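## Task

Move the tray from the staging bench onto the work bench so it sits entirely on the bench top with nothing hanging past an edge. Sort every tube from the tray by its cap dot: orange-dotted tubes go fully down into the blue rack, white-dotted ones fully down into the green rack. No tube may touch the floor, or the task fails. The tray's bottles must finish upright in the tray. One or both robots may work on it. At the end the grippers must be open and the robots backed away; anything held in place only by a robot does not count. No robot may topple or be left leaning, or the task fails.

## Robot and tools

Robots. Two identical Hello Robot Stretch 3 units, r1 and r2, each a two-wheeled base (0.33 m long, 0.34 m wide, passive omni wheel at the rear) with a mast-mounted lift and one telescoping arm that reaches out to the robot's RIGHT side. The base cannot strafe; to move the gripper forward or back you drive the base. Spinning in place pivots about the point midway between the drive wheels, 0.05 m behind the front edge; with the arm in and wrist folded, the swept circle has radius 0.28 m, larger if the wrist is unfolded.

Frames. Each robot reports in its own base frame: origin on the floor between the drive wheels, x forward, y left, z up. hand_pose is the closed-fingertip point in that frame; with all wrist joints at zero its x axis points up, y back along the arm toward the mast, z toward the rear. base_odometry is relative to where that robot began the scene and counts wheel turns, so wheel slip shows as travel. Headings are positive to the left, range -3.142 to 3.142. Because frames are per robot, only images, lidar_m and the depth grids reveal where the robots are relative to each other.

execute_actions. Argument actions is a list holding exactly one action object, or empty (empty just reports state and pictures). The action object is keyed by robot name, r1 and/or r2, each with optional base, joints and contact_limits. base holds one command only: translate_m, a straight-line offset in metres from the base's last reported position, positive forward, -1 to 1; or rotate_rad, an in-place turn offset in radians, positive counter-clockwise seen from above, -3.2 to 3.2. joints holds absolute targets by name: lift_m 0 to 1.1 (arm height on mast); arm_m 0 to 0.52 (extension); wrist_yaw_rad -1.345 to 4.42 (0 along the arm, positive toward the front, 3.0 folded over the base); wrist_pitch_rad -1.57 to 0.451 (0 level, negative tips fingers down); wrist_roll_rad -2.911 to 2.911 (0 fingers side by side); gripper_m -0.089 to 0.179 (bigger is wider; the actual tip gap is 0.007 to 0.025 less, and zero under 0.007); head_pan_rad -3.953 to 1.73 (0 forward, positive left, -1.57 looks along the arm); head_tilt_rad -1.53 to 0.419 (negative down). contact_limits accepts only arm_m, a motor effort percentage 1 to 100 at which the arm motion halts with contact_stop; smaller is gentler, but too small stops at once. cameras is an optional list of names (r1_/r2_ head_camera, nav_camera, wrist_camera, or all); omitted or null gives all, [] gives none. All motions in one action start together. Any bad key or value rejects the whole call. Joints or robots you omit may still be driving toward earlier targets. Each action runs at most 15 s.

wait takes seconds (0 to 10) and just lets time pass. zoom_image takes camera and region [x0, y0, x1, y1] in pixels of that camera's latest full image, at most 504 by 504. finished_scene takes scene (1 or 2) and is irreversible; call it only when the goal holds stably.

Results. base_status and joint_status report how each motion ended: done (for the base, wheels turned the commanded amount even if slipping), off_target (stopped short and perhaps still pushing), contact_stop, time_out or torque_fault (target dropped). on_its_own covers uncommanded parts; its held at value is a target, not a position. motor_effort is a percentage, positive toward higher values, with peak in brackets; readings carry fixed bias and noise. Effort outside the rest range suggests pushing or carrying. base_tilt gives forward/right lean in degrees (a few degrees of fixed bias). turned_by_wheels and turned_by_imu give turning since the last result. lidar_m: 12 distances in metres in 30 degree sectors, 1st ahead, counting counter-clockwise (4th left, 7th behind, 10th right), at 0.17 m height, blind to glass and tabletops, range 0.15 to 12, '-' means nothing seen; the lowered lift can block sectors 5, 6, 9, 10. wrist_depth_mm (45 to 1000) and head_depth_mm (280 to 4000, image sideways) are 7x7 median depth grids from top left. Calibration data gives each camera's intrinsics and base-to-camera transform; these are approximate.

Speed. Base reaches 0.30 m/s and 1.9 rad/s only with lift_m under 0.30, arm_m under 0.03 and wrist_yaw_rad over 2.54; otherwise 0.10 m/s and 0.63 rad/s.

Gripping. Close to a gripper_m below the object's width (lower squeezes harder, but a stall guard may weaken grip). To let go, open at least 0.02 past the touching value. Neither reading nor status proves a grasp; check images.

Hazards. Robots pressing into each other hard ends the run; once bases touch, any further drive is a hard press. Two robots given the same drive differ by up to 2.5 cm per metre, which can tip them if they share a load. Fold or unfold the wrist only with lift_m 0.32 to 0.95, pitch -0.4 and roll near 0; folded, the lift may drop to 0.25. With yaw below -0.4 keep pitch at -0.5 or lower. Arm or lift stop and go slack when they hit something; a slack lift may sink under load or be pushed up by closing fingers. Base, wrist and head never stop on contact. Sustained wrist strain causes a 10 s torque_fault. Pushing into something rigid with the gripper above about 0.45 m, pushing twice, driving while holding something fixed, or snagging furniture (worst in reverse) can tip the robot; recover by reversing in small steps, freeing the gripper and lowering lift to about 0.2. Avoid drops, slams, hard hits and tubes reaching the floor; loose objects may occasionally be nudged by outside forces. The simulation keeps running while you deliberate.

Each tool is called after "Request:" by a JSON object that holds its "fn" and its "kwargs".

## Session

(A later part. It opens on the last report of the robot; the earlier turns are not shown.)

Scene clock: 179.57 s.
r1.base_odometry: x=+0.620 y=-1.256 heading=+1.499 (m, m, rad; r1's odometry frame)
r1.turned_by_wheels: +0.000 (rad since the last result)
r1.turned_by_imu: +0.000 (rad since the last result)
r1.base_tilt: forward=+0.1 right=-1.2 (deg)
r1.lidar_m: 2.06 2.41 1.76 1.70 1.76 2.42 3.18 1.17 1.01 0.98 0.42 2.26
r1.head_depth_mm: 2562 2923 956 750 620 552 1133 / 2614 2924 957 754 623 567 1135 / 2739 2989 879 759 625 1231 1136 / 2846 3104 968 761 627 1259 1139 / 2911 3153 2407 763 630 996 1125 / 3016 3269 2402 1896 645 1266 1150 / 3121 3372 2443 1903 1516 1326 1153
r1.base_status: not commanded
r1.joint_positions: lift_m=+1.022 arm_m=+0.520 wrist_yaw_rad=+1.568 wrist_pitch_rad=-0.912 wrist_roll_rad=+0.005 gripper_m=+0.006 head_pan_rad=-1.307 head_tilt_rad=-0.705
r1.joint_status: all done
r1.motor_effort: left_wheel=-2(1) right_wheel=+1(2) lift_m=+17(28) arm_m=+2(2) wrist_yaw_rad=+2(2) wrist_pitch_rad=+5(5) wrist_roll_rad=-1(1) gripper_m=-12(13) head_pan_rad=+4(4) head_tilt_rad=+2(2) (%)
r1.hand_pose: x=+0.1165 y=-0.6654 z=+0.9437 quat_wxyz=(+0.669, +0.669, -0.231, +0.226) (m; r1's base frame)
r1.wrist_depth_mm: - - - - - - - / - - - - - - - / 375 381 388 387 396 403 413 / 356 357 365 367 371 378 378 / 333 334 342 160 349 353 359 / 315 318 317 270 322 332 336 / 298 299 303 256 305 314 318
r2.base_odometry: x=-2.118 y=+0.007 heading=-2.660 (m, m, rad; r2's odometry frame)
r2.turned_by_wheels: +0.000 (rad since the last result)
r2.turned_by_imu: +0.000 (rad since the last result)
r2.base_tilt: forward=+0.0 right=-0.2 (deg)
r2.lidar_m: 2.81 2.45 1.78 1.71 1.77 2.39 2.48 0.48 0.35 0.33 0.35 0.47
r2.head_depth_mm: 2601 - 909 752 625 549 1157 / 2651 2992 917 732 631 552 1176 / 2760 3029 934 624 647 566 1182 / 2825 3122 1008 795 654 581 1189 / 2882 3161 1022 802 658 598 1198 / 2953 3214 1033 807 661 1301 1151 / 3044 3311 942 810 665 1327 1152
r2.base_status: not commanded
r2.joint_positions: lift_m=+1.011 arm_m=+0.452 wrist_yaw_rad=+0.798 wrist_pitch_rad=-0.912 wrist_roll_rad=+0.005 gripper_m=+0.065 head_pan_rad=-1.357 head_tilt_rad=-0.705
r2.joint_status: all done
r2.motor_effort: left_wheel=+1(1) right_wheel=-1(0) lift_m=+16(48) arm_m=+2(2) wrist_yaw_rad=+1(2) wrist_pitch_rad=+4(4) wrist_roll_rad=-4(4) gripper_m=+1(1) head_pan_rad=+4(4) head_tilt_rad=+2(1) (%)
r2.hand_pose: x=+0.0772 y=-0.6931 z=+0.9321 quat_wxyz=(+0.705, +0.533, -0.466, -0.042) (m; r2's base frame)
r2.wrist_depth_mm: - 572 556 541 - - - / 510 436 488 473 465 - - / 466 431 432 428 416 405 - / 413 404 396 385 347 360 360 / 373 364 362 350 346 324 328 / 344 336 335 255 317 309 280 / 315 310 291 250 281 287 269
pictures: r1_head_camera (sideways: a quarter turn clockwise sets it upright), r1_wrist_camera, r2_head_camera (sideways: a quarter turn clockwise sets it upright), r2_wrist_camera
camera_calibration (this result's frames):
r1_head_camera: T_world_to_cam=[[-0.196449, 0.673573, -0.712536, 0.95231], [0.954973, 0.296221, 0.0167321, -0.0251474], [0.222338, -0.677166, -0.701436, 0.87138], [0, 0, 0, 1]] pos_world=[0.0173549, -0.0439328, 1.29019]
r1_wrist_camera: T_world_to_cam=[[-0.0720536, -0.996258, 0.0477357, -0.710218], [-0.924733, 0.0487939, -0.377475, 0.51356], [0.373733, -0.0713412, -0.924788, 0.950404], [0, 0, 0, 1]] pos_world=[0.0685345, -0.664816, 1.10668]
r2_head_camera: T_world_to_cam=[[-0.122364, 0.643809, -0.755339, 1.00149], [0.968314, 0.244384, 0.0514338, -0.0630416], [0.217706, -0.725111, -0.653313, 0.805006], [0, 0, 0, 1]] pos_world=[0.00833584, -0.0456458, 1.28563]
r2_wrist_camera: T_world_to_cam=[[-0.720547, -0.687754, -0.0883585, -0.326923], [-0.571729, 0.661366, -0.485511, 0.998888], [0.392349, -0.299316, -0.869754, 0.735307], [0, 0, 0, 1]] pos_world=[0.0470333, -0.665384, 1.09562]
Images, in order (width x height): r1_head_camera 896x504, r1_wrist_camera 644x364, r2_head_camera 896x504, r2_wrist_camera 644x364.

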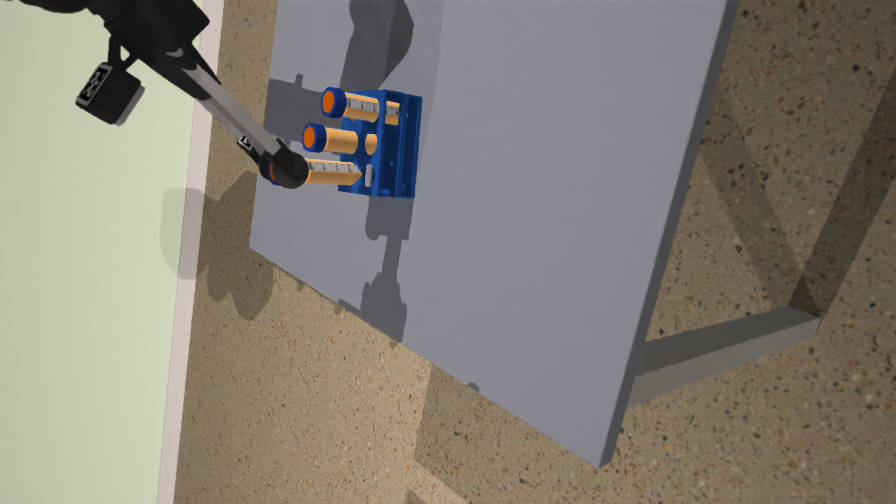

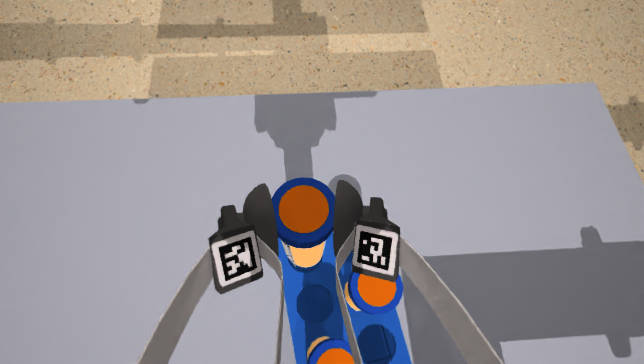

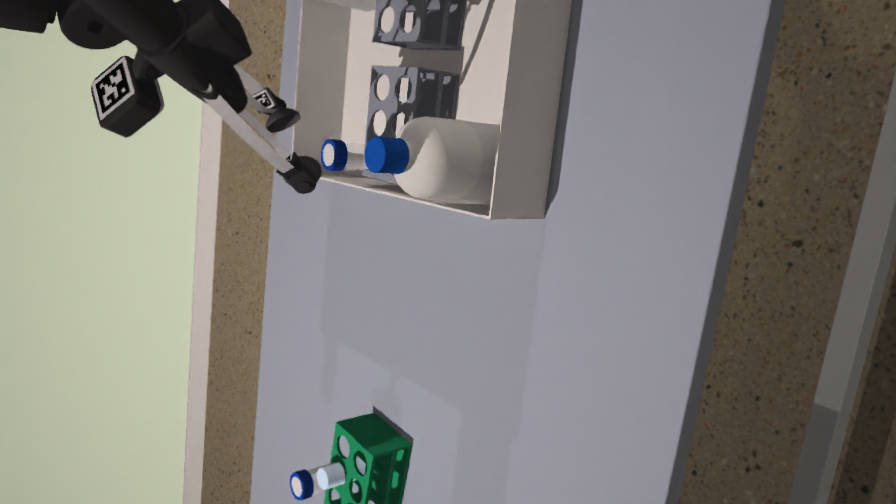

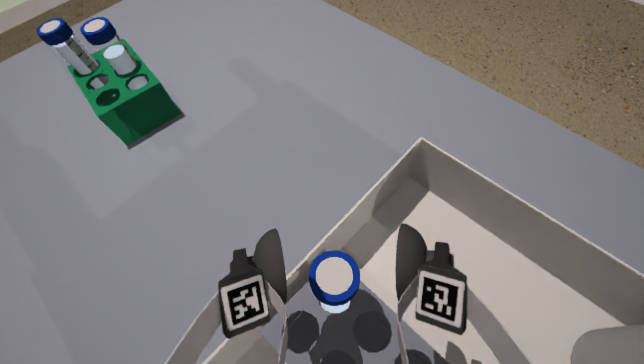

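Request:
{"fn": "execute_actions", "kwargs": {"actions": [{"r1":{"joints":{"lift_m":0.995}},"r2":{"joints":{"lift_m":0.961}}}], "cameras": ["r1_head_camera","r1_wrist_camera","r2_wrist_camera"]}}

Request:
{"fn": "zoom_image", "kwargs": {"camera": "r1_head_camera", "region": [230,70,450,220]}}

Scene clock: 181.53 s.
r1.base_odometry: x=+0.620 y=-1.256 heading=+1.499 (m, m, rad; r1's odometry frame)
r1.turned_by_wheels: +0.000 (rad since the last result)
r1.turned_by_imu: +0.000 (rad since the last result)
r1.base_tilt: forward=+0.0 right=-1.2 (deg)
r1.lidar_m: 2.06 2.41 1.77 1.70 1.77 2.43 3.19 1.17 1.01 0.97 0.42 2.26
r1.head_depth_mm: 2555 2799 958 752 619 552 1133 / 2630 2967 922 754 622 566 1135 / 2726 3002 894 756 624 1228 1138 / 2833 3074 968 760 627 1260 1140 / 2912 3191 2409 763 627 995 1121 / 3009 3219 2436 1882 646 1263 1147 / 3093 3339 2429 1892 1524 1327 1149
r1.base_status: not commanded
r1.joint_positions: lift_m=+0.995 arm_m=+0.520 wrist_yaw_rad=+1.568 wrist_pitch_rad=-0.912 wrist_roll_rad=+0.005 gripper_m=+0.006 head_pan_rad=-1.307 head_tilt_rad=-0.705
r1.joint_status: all done
r1.motor_effort: left_wheel=-2(2) right_wheel=+1(2) lift_m=+18(18) arm_m=+2(2) wrist_yaw_rad=+3(2) wrist_pitch_rad=+5(5) wrist_roll_rad=-1(1) gripper_m=-12(13) head_pan_rad=+4(4) head_tilt_rad=+3(2) (%)
r1.hand_pose: x=+0.1165 y=-0.6654 z=+0.9167 quat_wxyz=(+0.669, +0.669, -0.231, +0.226) (m; r1's base frame)
r1.wrist_depth_mm: - - - - - - - / - - - - 394 399 - / 348 352 354 361 364 370 374 / 326 329 334 338 341 348 350 / 305 309 316 161 321 323 328 / 289 294 293 245 186 305 309 / 275 276 280 230 278 290 292
r2.base_odometry: x=-2.118 y=+0.007 heading=-2.660 (m, m, rad; r2's odometry frame)
r2.turned_by_wheels: +0.000 (rad since the last result)
r2.turned_by_imu: +0.000 (rad since the last result)
r2.base_tilt: forward=+0.1 right=-0.3 (deg)
r2.lidar_m: 2.80 2.45 1.78 1.71 1.77 2.40 2.47 0.48 0.35 0.33 0.35 0.47
r2.head_depth_mm: 2588 - 896 752 626 547 1158 / 2670 2900 921 736 633 552 1178 / 2734 3028 1008 624 649 566 1187 / 2831 3114 1010 794 655 581 1189 / 2898 3135 1018 801 659 597 1191 / 2994 3252 1029 805 663 1291 1155 / 2993 3342 941 813 666 1330 1162
r2.base_status: not commanded
r2.joint_positions: lift_m=+0.962 arm_m=+0.452 wrist_yaw_rad=+0.798 wrist_pitch_rad=-0.912 wrist_roll_rad=+0.005 gripper_m=+0.065 head_pan_rad=-1.357 head_tilt_rad=-0.705
r2.joint_status: all done
r2.motor_effort: left_wheel=+1(1) right_wheel=-1(1) lift_m=+16(15) arm_m=+2(2) wrist_yaw_rad=+2(2) wrist_pitch_rad=+4(4) wrist_roll_rad=-4(4) gripper_m=+0(0) head_pan_rad=+4(4) head_tilt_rad=+2(2) (%)
r2.hand_pose: x=+0.0772 y=-0.6931 z=+0.8831 quat_wxyz=(+0.705, +0.533, -0.466, -0.042) (m; r2's base frame)
r2.wrist_depth_mm: 392 480 478 458 452 - - / 424 393 417 404 393 386 - / 391 384 370 365 309 345 339 / 351 344 339 327 313 276 307 / 320 313 309 233 295 283 243 / 291 286 283 208 260 265 255 / 268 266 232 204 214 245 240
pictures: r1_head_camera (sideways: a quarter turn clockwise sets it upright), r1_wrist_camera, r2_wrist_camera
camera_calibration (this result's frames):
r1_head_camera: T_world_to_cam=[[-0.196449, 0.673573, -0.712536, 0.95231], [0.954973, 0.29622, 0.0167321, -0.0251474], [0.222338, -0.677166, -0.701436, 0.87138], [0, 0, 0, 1]] pos_world=[0.0173549, -0.0439328, 1.29019]
r1_wrist_camera: T_world_to_cam=[[-0.0720538, -0.996258, 0.0477355, -0.708929], [-0.924733, 0.0487941, -0.377475, 0.503367], [0.373733, -0.0713411, -0.924788, 0.925431], [0, 0, 0, 1]] pos_world=[0.0685345, -0.664816, 1.07968]
r2_wrist_camera: T_world_to_cam=[[-0.720541, -0.68776, -0.0883585, -0.331257], [-0.571735, 0.661361, -0.485511, 0.975093], [0.392352, -0.299313, -0.869754, 0.692687], [0, 0, 0, 1]] pos_world=[0.0470339, -0.665384, 1.04662]
Images, in order (width x height): r1_head_camera 896x504, r1_wrist_camera 644x364, r2_wrist_camera 644x364.

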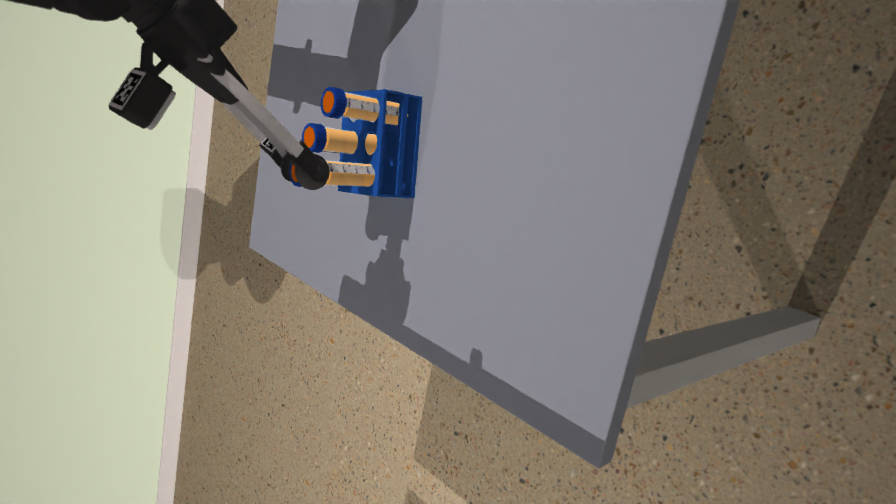

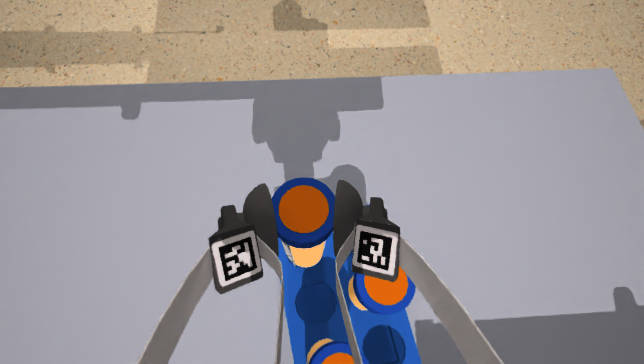

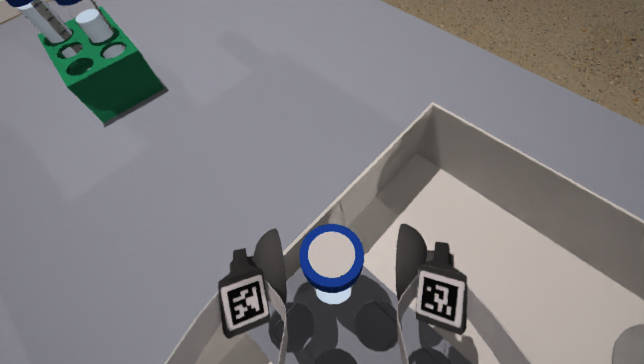

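Region (230, 70, 450, 220) of r1_head_camera's 896x504 image, scaled by 2.291, with more detail than that image has; it fills the top 344 rows of this view, and the rest is white.

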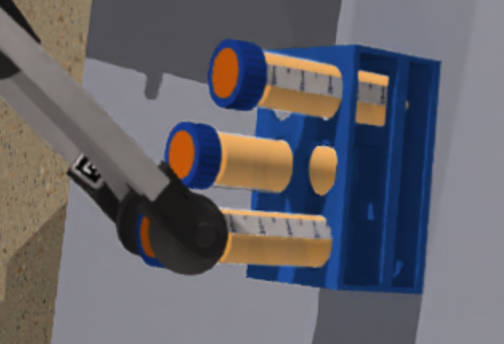

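Request:
{"fn": "execute_actions", "kwargs": {"actions": [{"r1":{"joints":{"lift_m":0.962}},"r2":{"base":{"translate_m":0.005},"joints":{"gripper_m":0.005}}}], "cameras": ["r1_wrist_camera","r2_wrist_camera"]}}

Request:
{"fn": "execute_actions", "kwargs": {"actions": [{"r1":{"joints":{"gripper_m":0.058}},"r2":{"joints":{"lift_m":1.098}}}], "cameras": ["r1_head_camera","r2_head_camera","r2_wrist_camera"]}}

Scene clock: 183.40 s.
r1.base_odometry: x=+0.620 y=-1.256 heading=+1.499 (m, m, rad; r1's odometry frame)
r1.turned_by_wheels: +0.000 (rad since the last result)
r1.turned_by_imu: +0.000 (rad since the last result)
r1.base_tilt: forward=+0.0 right=-1.2 (deg)
r1.lidar_m: 2.06 2.41 1.77 1.70 1.76 2.41 3.20 1.17 1.01 0.98 0.42 2.25
r1.head_depth_mm: 2557 2858 954 753 620 551 1131 / 2633 2889 873 753 622 566 1138 / 2705 3006 966 757 624 1225 1135 / 2804 3085 965 759 627 1257 1142 / 2913 3170 2412 763 628 990 1123 / 3027 3249 2415 1902 646 1266 1145 / 3113 3348 2421 1904 1525 1328 1150
r1.base_status: not commanded
r1.joint_positions: lift_m=+0.962 arm_m=+0.520 wrist_yaw_rad=+1.568 wrist_pitch_rad=-0.912 wrist_roll_rad=+0.005 gripper_m=+0.006 head_pan_rad=-1.307 head_tilt_rad=-0.705
r1.joint_status: all done
r1.motor_effort: left_wheel=-2(1) right_wheel=+1(2) lift_m=+18(18) arm_m=+2(2) wrist_yaw_rad=+2(2) wrist_pitch_rad=+5(5) wrist_roll_rad=-1(1) gripper_m=-13(13) head_pan_rad=+4(4) head_tilt_rad=+2(2) (%)
r1.hand_pose: x=+0.1165 y=-0.6654 z=+0.8837 quat_wxyz=(+0.669, +0.669, -0.231, +0.226) (m; r1's base frame)
r1.wrist_depth_mm: - - - - - - - / 333 337 343 346 350 358 362 / 311 312 318 323 326 333 335 / 291 294 298 303 305 311 314 / 274 276 284 161 288 290 293 / 260 262 262 216 153 275 278 / 246 248 251 201 245 260 262
r2.base_odometry: x=-2.122 y=+0.005 heading=-2.660 (m, m, rad; r2's odometry frame)
r2.turned_by_wheels: +0.000 (rad since the last result)
r2.turned_by_imu: +0.000 (rad since the last result)
r2.base_tilt: forward=+0.1 right=-0.3 (deg)
r2.lidar_m: 2.79 2.46 1.78 1.70 1.77 2.40 2.47 0.48 0.35 0.33 0.35 0.47
r2.head_depth_mm: 2561 - 903 751 626 549 1155 / 2714 2913 916 734 633 551 1180 / 2752 3029 1000 630 649 566 1190 / 2815 3068 1013 794 655 581 1190 / 2829 3157 1020 802 658 596 1196 / 2934 3246 1027 807 660 1293 1156 / 3028 3310 927 811 666 1336 1165
r2.base_status: done
r2.joint_positions: lift_m=+0.962 arm_m=+0.452 wrist_yaw_rad=+0.798 wrist_pitch_rad=-0.912 wrist_roll_rad=+0.005 gripper_m=+0.006 head_pan_rad=-1.357 head_tilt_rad=-0.705
r2.joint_status: all done
r2.motor_effort: left_wheel=+1(5) right_wheel=-1(4) lift_m=+16(16) arm_m=+1(2) wrist_yaw_rad=+2(1) wrist_pitch_rad=+4(4) wrist_roll_rad=-4(4) gripper_m=-12(84) head_pan_rad=+4(4) head_tilt_rad=+2(1) (%)
r2.hand_pose: x=+0.0772 y=-0.6931 z=+0.8831 quat_wxyz=(+0.705, +0.533, -0.466, -0.042) (m; r2's base frame)
r2.wrist_depth_mm: 383 487 473 459 452 - - / 426 386 419 407 399 384 - / 390 385 374 362 344 345 339 / 353 345 337 328 310 275 306 / 319 312 307 254 294 283 242 / 291 287 282 158 - 262 255 / 268 265 254 204 217 246 241
pictures: r1_wrist_camera, r2_wrist_camera
camera_calibration (this result's frames):
r1_wrist_camera: T_world_to_cam=[[-0.0720535, -0.996258, 0.0477355, -0.707354], [-0.924733, 0.0487939, -0.377475, 0.490911], [0.373734, -0.0713411, -0.924788, 0.894916], [0, 0, 0, 1]] pos_world=[0.0685345, -0.664816, 1.04668]
r2_wrist_camera: T_world_to_cam=[[-0.720503, -0.687799, -0.0883582, -0.33128], [-0.571771, 0.66133, -0.485511, 0.975074], [0.392368, -0.299291, -0.869754, 0.6927], [0, 0, 0, 1]] pos_world=[0.0470377, -0.66538, 1.04662]
Images, in order (width x height): r1_wrist_camera 644x364, r2_wrist_camera 644x364.

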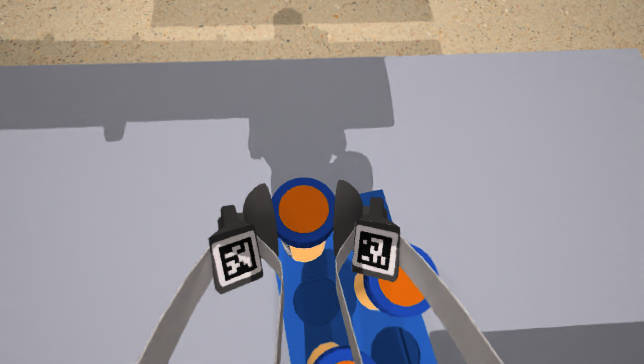

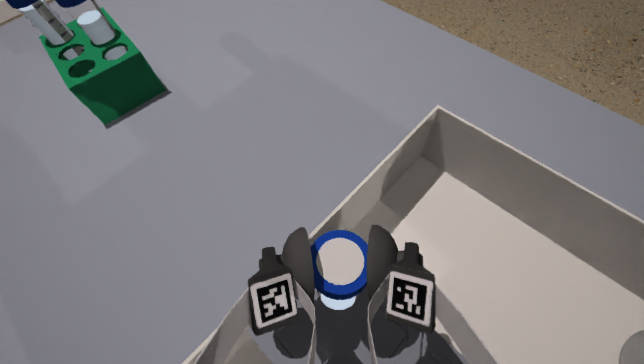

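Scene clock: 185.47 s.
r1.base_odometry: x=+0.620 y=-1.256 heading=+1.499 (m, m, rad; r1's odometry frame)
r1.turned_by_wheels: +0.000 (rad since the last result)
r1.turned_by_imu: +0.000 (rad since the last result)
r1.base_tilt: forward=+0.0 right=-1.2 (deg)
r1.lidar_m: 2.06 2.41 1.77 1.70 1.76 2.42 3.20 1.17 1.01 0.98 0.42 2.25
r1.head_depth_mm: 2541 2815 954 750 621 552 1130 / 2668 2967 857 755 622 567 1134 / 2710 2983 961 758 625 1235 1139 / 2819 3085 969 761 628 1257 1141 / 2921 3174 2401 763 626 992 1125 / 2984 3259 2411 1891 646 1261 1146 / 3121 3347 2426 1896 1522 1323 1148
r1.base_status: not commanded
r1.joint_positions: lift_m=+0.962 arm_m=+0.520 wrist_yaw_rad=+1.568 wrist_pitch_rad=-0.910 wrist_roll_rad=+0.005 gripper_m=+0.058 head_pan_rad=-1.307 head_tilt_rad=-0.705
r1.joint_status: all done
r1.motor_effort: left_wheel=-2(2) right_wheel=+1(2) lift_m=+18(18) arm_m=+2(2) wrist_yaw_rad=+3(3) wrist_pitch_rad=+5(5) wrist_roll_rad=-1(1) gripper_m=+0(88) head_pan_rad=+4(4) head_tilt_rad=+2(3) (%)
r1.hand_pose: x=+0.1169 y=-0.6654 z=+0.8839 quat_wxyz=(+0.669, +0.669, -0.232, +0.227) (m; r1's base frame)
r1.wrist_depth_mm: - - - - - - - / 334 337 342 348 353 357 363 / 311 315 319 321 328 333 334 / 292 295 299 303 307 312 316 / 274 276 279 166 292 288 294 / 260 263 262 215 154 275 278 / 246 249 250 200 246 258 261
r2.base_odometry: x=-2.122 y=+0.005 heading=-2.660 (m, m, rad; r2's odometry frame)
r2.turned_by_wheels: +0.000 (rad since the last result)
r2.turned_by_imu: +0.000 (rad since the last result)
r2.base_tilt: forward=+0.2 right=-0.1 (deg)
r2.lidar_m: 2.79 2.46 1.78 1.70 1.77 2.39 2.48 0.48 0.35 0.33 0.35 0.47
r2.head_depth_mm: - 2885 912 751 624 547 1150 / 2697 2942 920 734 634 551 1176 / 2763 3002 970 628 649 565 1183 / 2802 3094 1012 797 654 582 1191 / 2863 3159 1023 797 657 597 1195 / 2945 3203 1028 804 663 1295 1153 / 3018 3331 926 811 666 1330 1154
r2.base_status: not commanded
r2.joint_positions: lift_m=+1.097 arm_m=+0.452 wrist_yaw_rad=+0.798 wrist_pitch_rad=-0.912 wrist_roll_rad=+0.005 gripper_m=+0.006 head_pan_rad=-1.357 head_tilt_rad=-0.705
r2.joint_status: all done
r2.motor_effort: left_wheel=+1(1) right_wheel=-2(1) lift_m=+51(52) arm_m=+1(2) wrist_yaw_rad=+3(2) wrist_pitch_rad=+4(4) wrist_roll_rad=-4(3) gripper_m=-11(12) head_pan_rad=+4(5) head_tilt_rad=+3(1) (%)
r2.hand_pose: x=+0.0772 y=-0.6931 z=+1.0184 quat_wxyz=(+0.705, +0.533, -0.466, -0.042) (m; r2's base frame)
r2.wrist_depth_mm: - - 712 - - - - / - 626 620 600 - - - / 581 498 547 541 532 - - / 519 504 494 484 475 467 - / 471 459 455 445 422 427 421 / 433 422 416 159 - 381 386 / 400 392 382 343 358 364 296
pictures: r1_head_camera (sideways: a quarter turn clockwise sets it upright), r2_head_camera (sideways: a quarter turn clockwise sets it upright), r2_wrist_camera
camera_calibration (this result's frames):
r1_head_camera: T_world_to_cam=[[-0.19645, 0.673573, -0.712536, 0.95231], [0.954973, 0.296221, 0.0167321, -0.0251474], [0.222338, -0.677166, -0.701436, 0.87138], [0, 0, 0, 1]] pos_world=[0.0173549, -0.0439328, 1.29019]
r2_head_camera: T_world_to_cam=[[-0.122372, 0.643808, -0.755339, 1.00149], [0.968311, 0.244396, 0.0514338, -0.0630416], [0.217715, -0.725109, -0.653313, 0.805006], [0, 0, 0, 1]] pos_world=[0.00833642, -0.0456458, 1.28563]
r2_wrist_camera: T_world_to_cam=[[-0.720503, -0.687799, -0.0883585, -0.31932], [-0.571771, 0.66133, -0.485511, 1.0408], [0.392368, -0.299291, -0.869754, 0.810439], [0, 0, 0, 1]] pos_world=[0.0470377, -0.665382, 1.18199]
Images, in order (width x height): r1_head_camera 896x504, r2_head_camera 896x504, r2_wrist_camera 644x364.

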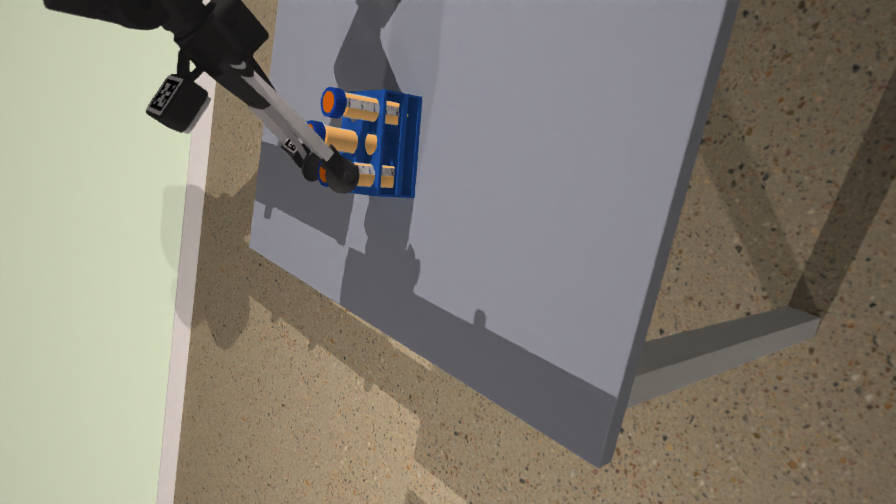

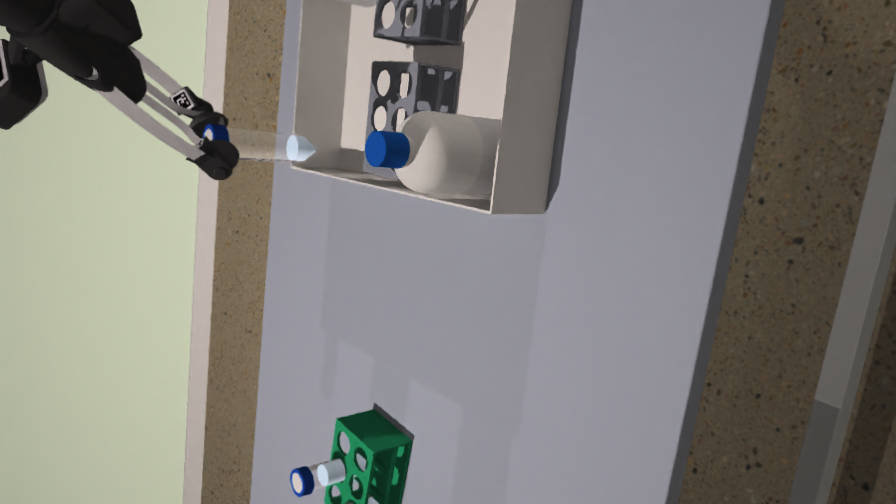

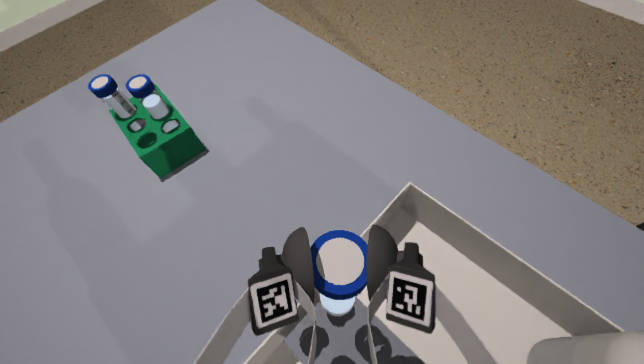

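Request:
{"fn": "execute_actions", "kwargs": {"actions": [{"r1":{"joints":{"lift_m":1.08}},"r2":{"base":{"translate_m":0.378},"joints":{"arm_m":0.41}}}], "cameras": ["r2_head_camera"]}}

Request:
{"fn": "execute_actions", "kwargs": {"actions": [{"r1":{"joints":{"arm_m":0.35}},"r2":{"joints":{"lift_m":1.02}}}], "cameras": ["r1_head_camera","r2_head_camera","r2_wrist_camera"]}}

Request:
{"fn": "zoom_image", "kwargs": {"camera": "r2_head_camera", "region": [260,90,480,270]}}

Scene clock: 191.40 s.
r1.base_odometry: x=+0.620 y=-1.256 heading=+1.499 (m, m, rad; r1's odometry frame)
r1.turned_by_wheels: +0.000 (rad since the last result)
r1.turned_by_imu: -0.001 (rad since the last result)
r1.base_tilt: forward=+0.0 right=-1.2 (deg)
r1.lidar_m: 2.06 2.41 1.76 1.70 1.76 2.42 3.19 1.17 1.01 0.97 0.42 2.25
r1.head_depth_mm: 2471 2861 953 753 620 550 1133 / 2691 2938 924 753 622 566 1136 / 2732 2973 943 758 623 1230 1139 / 2799 3117 970 759 626 1253 1136 / 2897 3175 2423 763 628 994 1123 / 2980 3235 2421 1895 645 1261 1145 / 3124 3362 2433 1895 1518 1325 1148
r1.base_status: not commanded
r1.joint_positions: lift_m=+1.080 arm_m=+0.520 wrist_yaw_rad=+1.568 wrist_pitch_rad=-0.910 wrist_roll_rad=+0.005 gripper_m=+0.058 head_pan_rad=-1.307 head_tilt_rad=-0.705
r1.joint_status: all done
r1.motor_effort: left_wheel=-2(2) right_wheel=+1(1) lift_m=+30(30) arm_m=+2(2) wrist_yaw_rad=+2(1) wrist_pitch_rad=+5(5) wrist_roll_rad=-1(2) gripper_m=+0(0) head_pan_rad=+4(4) head_tilt_rad=+2(3) (%)
r1.hand_pose: x=+0.1169 y=-0.6654 z=+1.0013 quat_wxyz=(+0.669, +0.669, -0.232, +0.227) (m; r1's base frame)
r1.wrist_depth_mm: - - - - - - - / - - - - - - - / - 448 452 458 464 469 - / 417 418 424 426 433 435 - / 388 390 402 401 415 412 422 / 365 372 370 323 377 389 393 / 350 353 354 307 364 367 367
r2.base_odometry: x=-2.457 y=-0.170 heading=-2.659 (m, m, rad; r2's odometry frame)
r2.turned_by_wheels: +0.000 (rad since the last result)
r2.turned_by_imu: -0.003 (rad since the last result)
r2.base_tilt: forward=+0.1 right=-0.2 (deg)
r2.lidar_m: 2.42 2.46 1.78 1.71 1.78 2.40 2.85 0.48 0.34 0.33 0.34 0.46
r2.head_depth_mm: - 2923 984 778 644 548 1150 / 2684 2966 996 784 649 551 1182 / 2712 3010 963 769 651 565 1191 / 2824 3083 1006 793 656 579 1185 / 2891 3158 1017 802 659 587 1197 / 2915 3188 2548 807 662 601 1012 / 3007 3305 2580 2012 667 717 1203
r2.base_status: done
r2.joint_positions: lift_m=+1.097 arm_m=+0.410 wrist_yaw_rad=+0.799 wrist_pitch_rad=-0.912 wrist_roll_rad=+0.005 gripper_m=+0.006 head_pan_rad=-1.357 head_tilt_rad=-0.705
r2.joint_status: all done
r2.motor_effort: left_wheel=+2(5) right_wheel=-1(3) lift_m=+52(52) arm_m=-3(3) wrist_yaw_rad=+1(2) wrist_pitch_rad=+4(4) wrist_roll_rad=-3(4) gripper_m=-13(12) head_pan_rad=+4(4) head_tilt_rad=+3(1) (%)
r2.hand_pose: x=+0.0772 y=-0.6516 z=+1.0184 quat_wxyz=(+0.705, +0.533, -0.465, -0.042) (m; r2's base frame)
r2.wrist_depth_mm: - - - - - - - / - - - 613 622 - - / - - - 540 522 542 - / - - 496 482 478 466 476 / - 466 456 323 438 427 419 / 438 425 420 158 - 392 389 / 399 395 379 370 367 365 357
pictures: r2_head_camera (sideways: a quarter turn clockwise sets it upright)
camera_calibration (this result's frames):
r2_head_camera: T_world_to_cam=[[-0.122417, 0.643799, -0.755339, 1.0015], [0.968293, 0.244465, 0.0514338, -0.0630414], [0.217767, -0.725093, -0.653313, 0.805006], [0, 0, 0, 1]] pos_world=[0.00833966, -0.0456456, 1.28563]
Images, in order (width x height): r2_head_camera 896x504.

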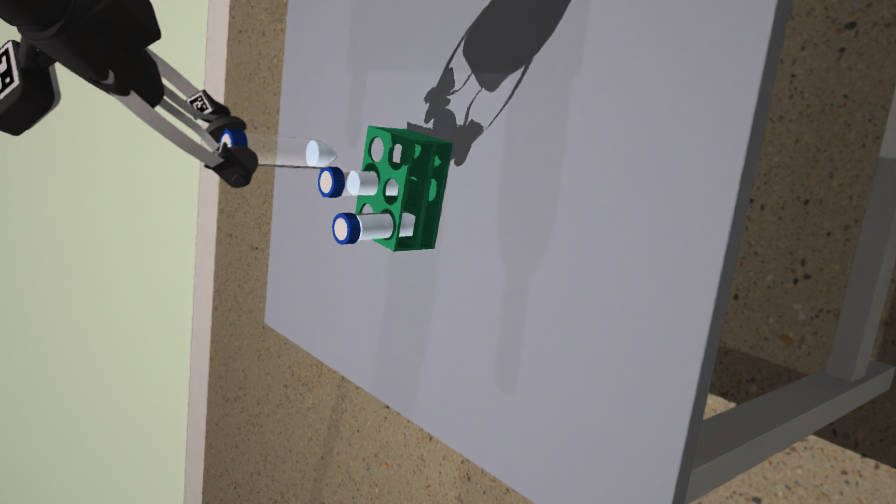

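Scene clock: 193.90 s.
r1.base_odometry: x=+0.620 y=-1.256 heading=+1.499 (m, m, rad; r1's odometry frame)
r1.turned_by_wheels: +0.000 (rad since the last result)
r1.turned_by_imu: +0.000 (rad since the last result)
r1.base_tilt: forward=+0.1 right=-1.2 (deg)
r1.lidar_m: 2.06 2.41 1.76 1.70 1.77 2.41 3.19 1.17 1.01 0.98 0.42 2.25
r1.head_depth_mm: 2524 2906 952 755 620 552 1131 / 2578 2942 905 755 623 566 1131 / 2724 3025 778 757 625 1230 1138 / 2821 3117 966 761 626 1263 1136 / 2911 3164 2403 762 628 994 1123 / 3008 3234 2419 1908 646 1261 1143 / 3100 3366 2448 1910 1527 1324 1146
r1.base_status: not commanded
r1.joint_positions: lift_m=+1.080 arm_m=+0.350 wrist_yaw_rad=+1.569 wrist_pitch_rad=-0.910 wrist_roll_rad=+0.005 gripper_m=+0.058 head_pan_rad=-1.307 head_tilt_rad=-0.705
r1.joint_status: all done
r1.motor_effort: left_wheel=-1(1) right_wheel=+1(1) lift_m=+30(30) arm_m=-2(1) wrist_yaw_rad=+1(1) wrist_pitch_rad=+5(5) wrist_roll_rad=-2(1) gripper_m=+0(0) head_pan_rad=+4(4) head_tilt_rad=+2(3) (%)
r1.hand_pose: x=+0.1169 y=-0.4957 z=+1.0013 quat_wxyz=(+0.669, +0.669, -0.231, +0.227) (m; r1's base frame)
r1.wrist_depth_mm: - - - - - - - / - - - - - - - / - - 451 459 470 473 479 / - - 423 426 434 438 445 / - - 402 402 413 407 418 / - - 372 379 379 326 386 / - 360 353 358 363 277 373
r2.base_odometry: x=-2.457 y=-0.170 heading=-2.659 (m, m, rad; r2's odometry frame)
r2.turned_by_wheels: +0.000 (rad since the last result)
r2.turned_by_imu: +0.000 (rad since the last result)
r2.base_tilt: forward=+0.1 right=-0.2 (deg)
r2.lidar_m: 2.42 2.46 1.79 1.71 1.77 2.40 2.85 0.48 0.34 0.33 0.34 0.46
r2.head_depth_mm: 2598 - 990 779 645 549 1149 / 2650 2981 960 786 647 551 1183 / 2729 3031 963 770 651 566 1186 / 2833 3114 1010 794 655 579 1192 / 2900 3140 1017 800 657 585 1189 / 2935 3252 2531 805 663 602 1010 / 2969 3318 2560 2008 665 717 1205
r2.base_status: not commanded
r2.joint_positions: lift_m=+1.021 arm_m=+0.410 wrist_yaw_rad=+0.799 wrist_pitch_rad=-0.912 wrist_roll_rad=+0.005 gripper_m=+0.006 head_pan_rad=-1.357 head_tilt_rad=-0.705
r2.joint_status: all done
r2.motor_effort: left_wheel=+1(2) right_wheel=-1(2) lift_m=+16(50) arm_m=-3(3) wrist_yaw_rad=+2(1) wrist_pitch_rad=+4(4) wrist_roll_rad=-4(4) gripper_m=-11(12) head_pan_rad=+4(3) head_tilt_rad=+2(2) (%)
r2.hand_pose: x=+0.0772 y=-0.6516 z=+0.9421 quat_wxyz=(+0.705, +0.533, -0.465, -0.042) (m; r2's base frame)
r2.wrist_depth_mm: - - - - - - - / - - - 489 479 - - / - - 453 437 428 419 419 / - 413 409 399 391 381 372 / 392 380 363 241 360 349 342 / 354 348 342 159 - 322 316 / 325 318 314 307 303 298 293
pictures: r1_head_camera (sideways: a quarter turn clockwise sets it upright), r2_head_camera (sideways: a quarter turn clockwise sets it upright), r2_wrist_camera
camera_calibration (this result's frames):
r1_head_camera: T_world_to_cam=[[-0.196582, 0.673514, -0.712555, 0.952335], [0.954912, 0.296416, 0.0167312, -0.0251457], [0.222481, -0.677138, -0.701417, 0.871354], [0, 0, 0, 1]] pos_world=[0.0173639, -0.0439308, 1.29019]
r2_head_camera: T_world_to_cam=[[-0.122417, 0.643799, -0.755339, 1.0015], [0.968293, 0.244464, 0.0514338, -0.0630414], [0.217767, -0.725093, -0.653313, 0.805006], [0, 0, 0, 1]] pos_world=[0.00833965, -0.0456456, 1.28563]
r2_wrist_camera: T_world_to_cam=[[-0.72014, -0.688179, -0.0883584, -0.297765], [-0.57212, 0.661028, -0.485511, 0.976132], [0.392526, -0.299084, -0.869754, 0.756531], [0, 0, 0, 1]] pos_world=[0.0470739, -0.6239, 1.10561]
Images, in order (width x height): r1_head_camera 896x504, r2_head_camera 896x504, r2_wrist_camera 644x364.

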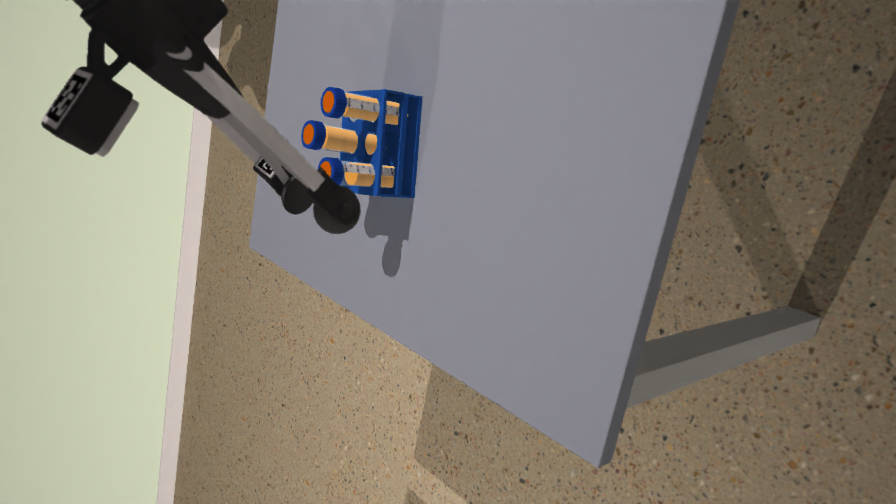

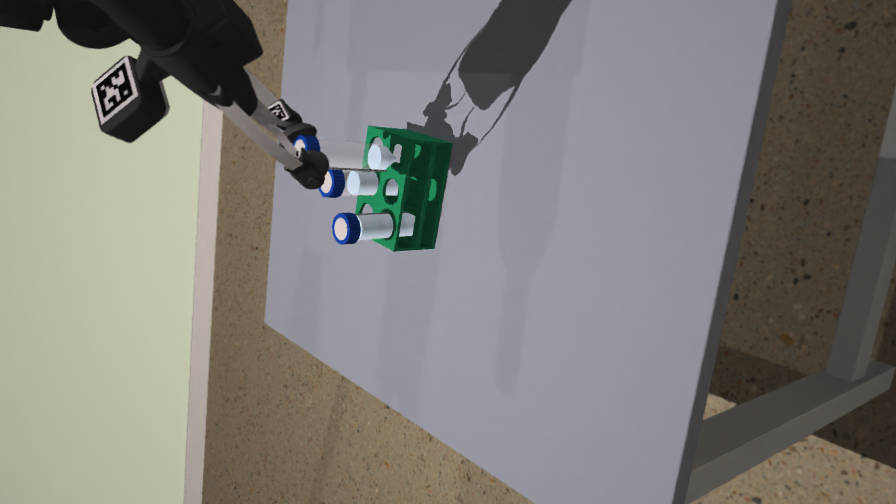

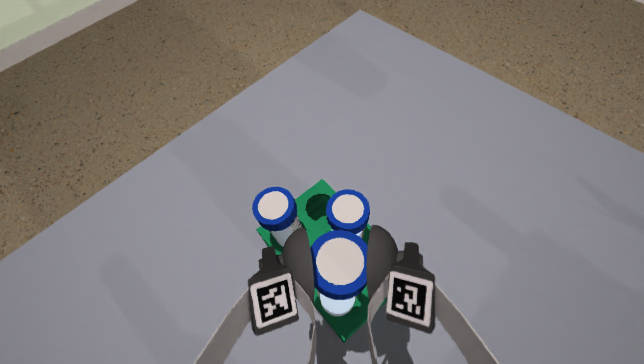

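Region (260, 90, 480, 270) of r2_head_camera's 896x504 image, scaled by 2.291, with more detail than that image has; it fills the top 412 rows of this view, and the rest is white.

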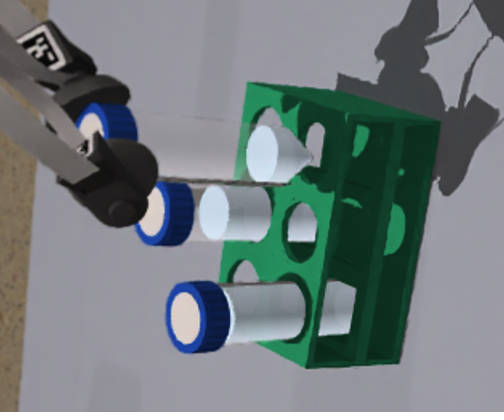

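Request:
{"fn": "execute_actions", "kwargs": {"actions": [{"r2":{"base":{"translate_m":-0.007},"joints":{"arm_m":0.415}}}], "cameras": []}}

Request:
{"fn": "execute_actions", "kwargs": {"actions": [{"r2":{"joints":{"lift_m":1.0}}}], "cameras": ["r2_head_camera","r2_wrist_camera"]}}

Request:
{"fn": "zoom_image", "kwargs": {"camera": "r2_head_camera", "region": [260,90,480,270]}}

Scene clock: 196.33 s.
r1.base_odometry: x=+0.620 y=-1.256 heading=+1.499 (m, m, rad; r1's odometry frame)
r1.turned_by_wheels: +0.000 (rad since the last result)
r1.turned_by_imu: +0.000 (rad since the last result)
r1.base_tilt: forward=+0.0 right=-1.2 (deg)
r1.lidar_m: 2.07 2.41 1.77 1.70 1.76 2.43 3.20 1.17 1.01 0.98 0.42 2.26
r1.head_depth_mm: 2543 2936 953 753 621 551 1132 / 2557 2947 904 754 624 565 1131 / 2731 2990 779 758 625 1223 1136 / 2835 3098 969 761 627 1258 1139 / 2906 3161 2401 765 629 995 1123 / 3009 3281 2417 1892 646 1266 1142 / 3103 3371 2420 1901 1522 1324 1153
r1.base_status: not commanded
r1.joint_positions: lift_m=+1.080 arm_m=+0.350 wrist_yaw_rad=+1.569 wrist_pitch_rad=-0.910 wrist_roll_rad=+0.005 gripper_m=+0.058 head_pan_rad=-1.307 head_tilt_rad=-0.705
r1.joint_status: not commanded
r1.motor_effort: left_wheel=-1(2) right_wheel=+1(1) lift_m=+29(30) arm_m=-2(2) wrist_yaw_rad=+2(2) wrist_pitch_rad=+5(5) wrist_roll_rad=-2(1) gripper_m=+0(0) head_pan_rad=+4(4) head_tilt_rad=+3(2) (%)
r1.hand_pose: x=+0.1169 y=-0.4957 z=+1.0013 quat_wxyz=(+0.669, +0.669, -0.231, +0.227) (m; r1's base frame)
r1.wrist_depth_mm: - - - - - - - / - - - - - - - / - - 456 459 461 467 477 / - - 425 427 433 443 444 / - - 401 402 412 407 416 / - - 369 380 380 324 390 / - 356 357 357 361 278 368
r2.base_odometry: x=-2.451 y=-0.167 heading=-2.659 (m, m, rad; r2's odometry frame)
r2.turned_by_wheels: +0.000 (rad since the last result)
r2.turned_by_imu: +0.000 (rad since the last result)
r2.base_tilt: forward=+0.3 right=-0.1 (deg)
r2.lidar_m: 2.43 2.46 1.79 1.71 1.77 2.40 2.84 0.48 0.34 0.33 0.34 0.46
r2.head_depth_mm: 2606 - 987 782 643 549 1152 / 2625 2961 959 785 649 551 1184 / 2721 3000 965 765 652 563 1183 / 2786 3077 1012 774 654 580 1188 / 2885 3144 1016 797 659 587 1197 / 2964 3209 2538 804 664 601 1028 / 3008 3304 2563 2000 667 709 1184
r2.base_status: done
r2.joint_positions: lift_m=+1.021 arm_m=+0.415 wrist_yaw_rad=+0.799 wrist_pitch_rad=-0.912 wrist_roll_rad=+0.005 gripper_m=+0.006 head_pan_rad=-1.357 head_tilt_rad=-0.705
r2.joint_status: all done
r2.motor_effort: left_wheel=+1(3) right_wheel=-1(5) lift_m=+16(16) arm_m=+2(1) wrist_yaw_rad=+1(2) wrist_pitch_rad=+4(4) wrist_roll_rad=-4(4) gripper_m=-12(13) head_pan_rad=+4(4) head_tilt_rad=+1(2) (%)
r2.hand_pose: x=+0.0772 y=-0.6560 z=+0.9421 quat_wxyz=(+0.705, +0.533, -0.465, -0.042) (m; r2's base frame)
r2.wrist_depth_mm: - - - - - - - / - - - 488 478 - - / - - 452 440 432 420 - / - 418 408 396 388 382 370 / 389 377 366 243 359 348 343 / 355 348 345 158 - 323 315 / 323 319 313 304 299 299 294
pictures: none
No camera images: the call's "cameras" was empty. Leave "cameras" out to get every camera's image.

Scene clock: 197.27 s.
r1.base_odometry: x=+0.620 y=-1.256 heading=+1.499 (m, m, rad; r1's odometry frame)
r1.turned_by_wheels: +0.000 (rad since the last result)
r1.turned_by_imu: +0.000 (rad since the last result)
r1.base_tilt: forward=+0.0 right=-1.3 (deg)
r1.lidar_m: 2.06 2.41 1.76 1.70 1.77 2.42 3.18 1.17 1.01 0.98 0.42 2.25
r1.head_depth_mm: 2541 2903 954 752 620 552 1131 / 2570 2924 906 754 622 566 1133 / 2720 2999 777 757 624 1232 1138 / 2799 3119 969 760 627 1257 1139 / 2906 3188 2404 765 628 996 1121 / 2982 3247 2432 1884 645 1267 1143 / 3103 3344 2413 1916 1521 1326 1150
r1.base_status: not commanded
r1.joint_positions: lift_m=+1.080 arm_m=+0.350 wrist_yaw_rad=+1.569 wrist_pitch_rad=-0.910 wrist_roll_rad=+0.005 gripper_m=+0.058 head_pan_rad=-1.307 head_tilt_rad=-0.705
r1.joint_status: not commanded
r1.motor_effort: left_wheel=-2(1) right_wheel=+1(1) lift_m=+29(30) arm_m=-2(2) wrist_yaw_rad=+1(2) wrist_pitch_rad=+5(5) wrist_roll_rad=-1(2) gripper_m=+0(0) head_pan_rad=+4(4) head_tilt_rad=+2(2) (%)
r1.hand_pose: x=+0.1169 y=-0.4957 z=+1.0013 quat_wxyz=(+0.669, +0.669, -0.231, +0.227) (m; r1's base frame)
r1.wrist_depth_mm: - - - - - - - / - - - - - - - / - - 453 463 464 469 476 / - - 424 427 433 437 443 / - - 406 401 413 409 420 / - - 370 378 377 323 386 / - 359 355 359 362 278 370
r2.base_odometry: x=-2.451 y=-0.167 heading=-2.659 (m, m, rad; r2's odometry frame)
r2.turned_by_wheels: +0.000 (rad since the last result)
r2.turned_by_imu: +0.000 (rad since the last result)
r2.base_tilt: forward=+0.2 right=-0.2 (deg)
r2.lidar_m: 2.42 2.47 1.79 1.71 1.77 2.40 2.84 0.47 0.34 0.33 0.34 0.46
r2.head_depth_mm: 2609 - 979 781 645 548 1148 / 2658 3038 957 784 648 551 1180 / 2732 3055 968 767 651 566 1183 / 2800 3089 1013 774 655 580 1186 / 2892 3136 1023 801 661 587 1188 / 2937 3221 2573 806 662 601 1025 / 3046 3300 2569 1987 666 709 1186
r2.base_status: not commanded
r2.joint_positions: lift_m=+1.001 arm_m=+0.415 wrist_yaw_rad=+0.799 wrist_pitch_rad=-0.912 wrist_roll_rad=+0.005 gripper_m=+0.006 head_pan_rad=-1.357 head_tilt_rad=-0.705
r2.joint_status: all done
r2.motor_effort: left_wheel=+2(1) right_wheel=-2(2) lift_m=+16(16) arm_m=+2(2) wrist_yaw_rad=+1(3) wrist_pitch_rad=+4(4) wrist_roll_rad=-4(4) gripper_m=-12(11) head_pan_rad=+4(4) head_tilt_rad=+2(2) (%)
r2.hand_pose: x=+0.0772 y=-0.6560 z=+0.9221 quat_wxyz=(+0.705, +0.533, -0.465, -0.042) (m; r2's base frame)
r2.wrist_depth_mm: - - - 539 - - - / - - - 458 452 443 - / - - 423 415 407 395 388 / - 392 381 355 369 357 350 / 367 357 343 253 337 329 323 / 333 325 322 159 - 305 297 / 303 300 295 288 282 281 276
pictures: r2_head_camera (sideways: a quarter turn clockwise sets it upright), r2_wrist_camera
camera_calibration (this result's frames):
r2_head_camera: T_world_to_cam=[[-0.122418, 0.643799, -0.755339, 1.0015], [0.968293, 0.244465, 0.0514338, -0.0630414], [0.217767, -0.725093, -0.653313, 0.805006], [0, 0, 0, 1]] pos_world=[0.00833968, -0.0456456, 1.28563]
r2_wrist_camera: T_world_to_cam=[[-0.720141, -0.688179, -0.0883588, -0.302588], [-0.572119, 0.661028, -0.485511, 0.969358], [0.392526, -0.299084, -0.869754, 0.737807], [0, 0, 0, 1]] pos_world=[0.0470739, -0.628341, 1.08561]
Images, in order (width x height): r2_head_camera 896x504, r2_wrist_camera 644x364.

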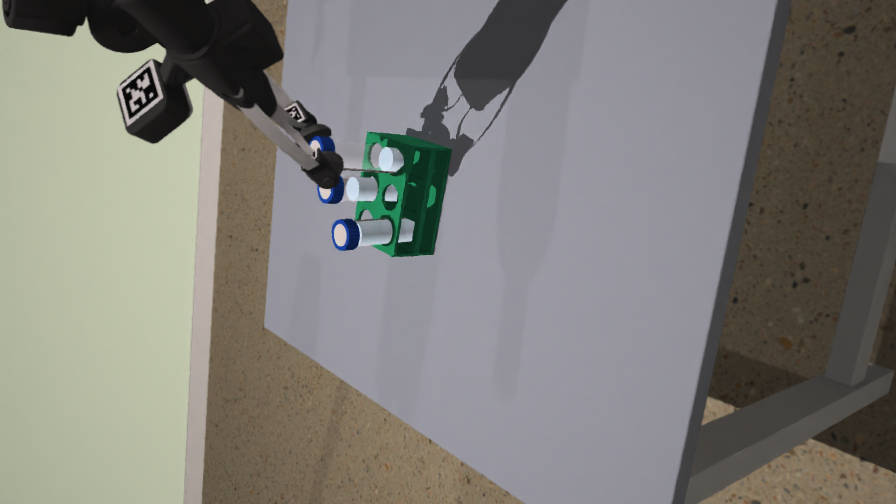

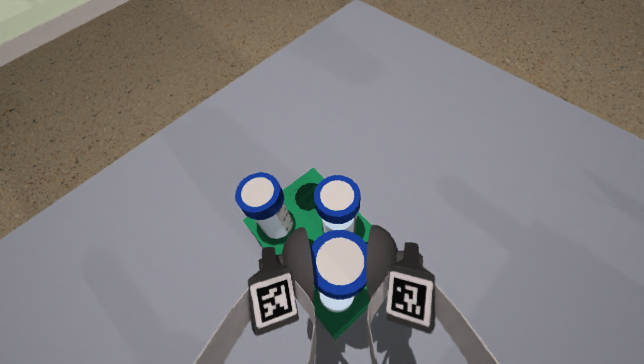

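Region (260, 90, 480, 270) of r2_head_camera's 896x504 image, scaled by 2.291, with more detail than that image has; it fills the top 412 rows of this view, and the rest is white.

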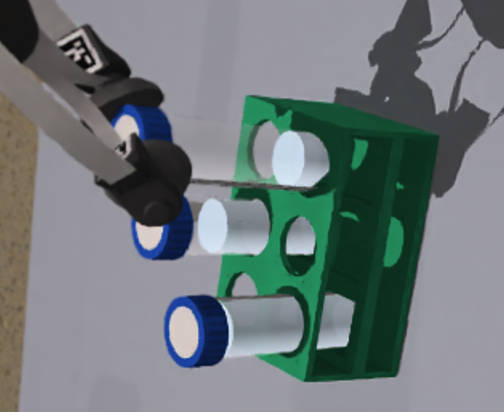

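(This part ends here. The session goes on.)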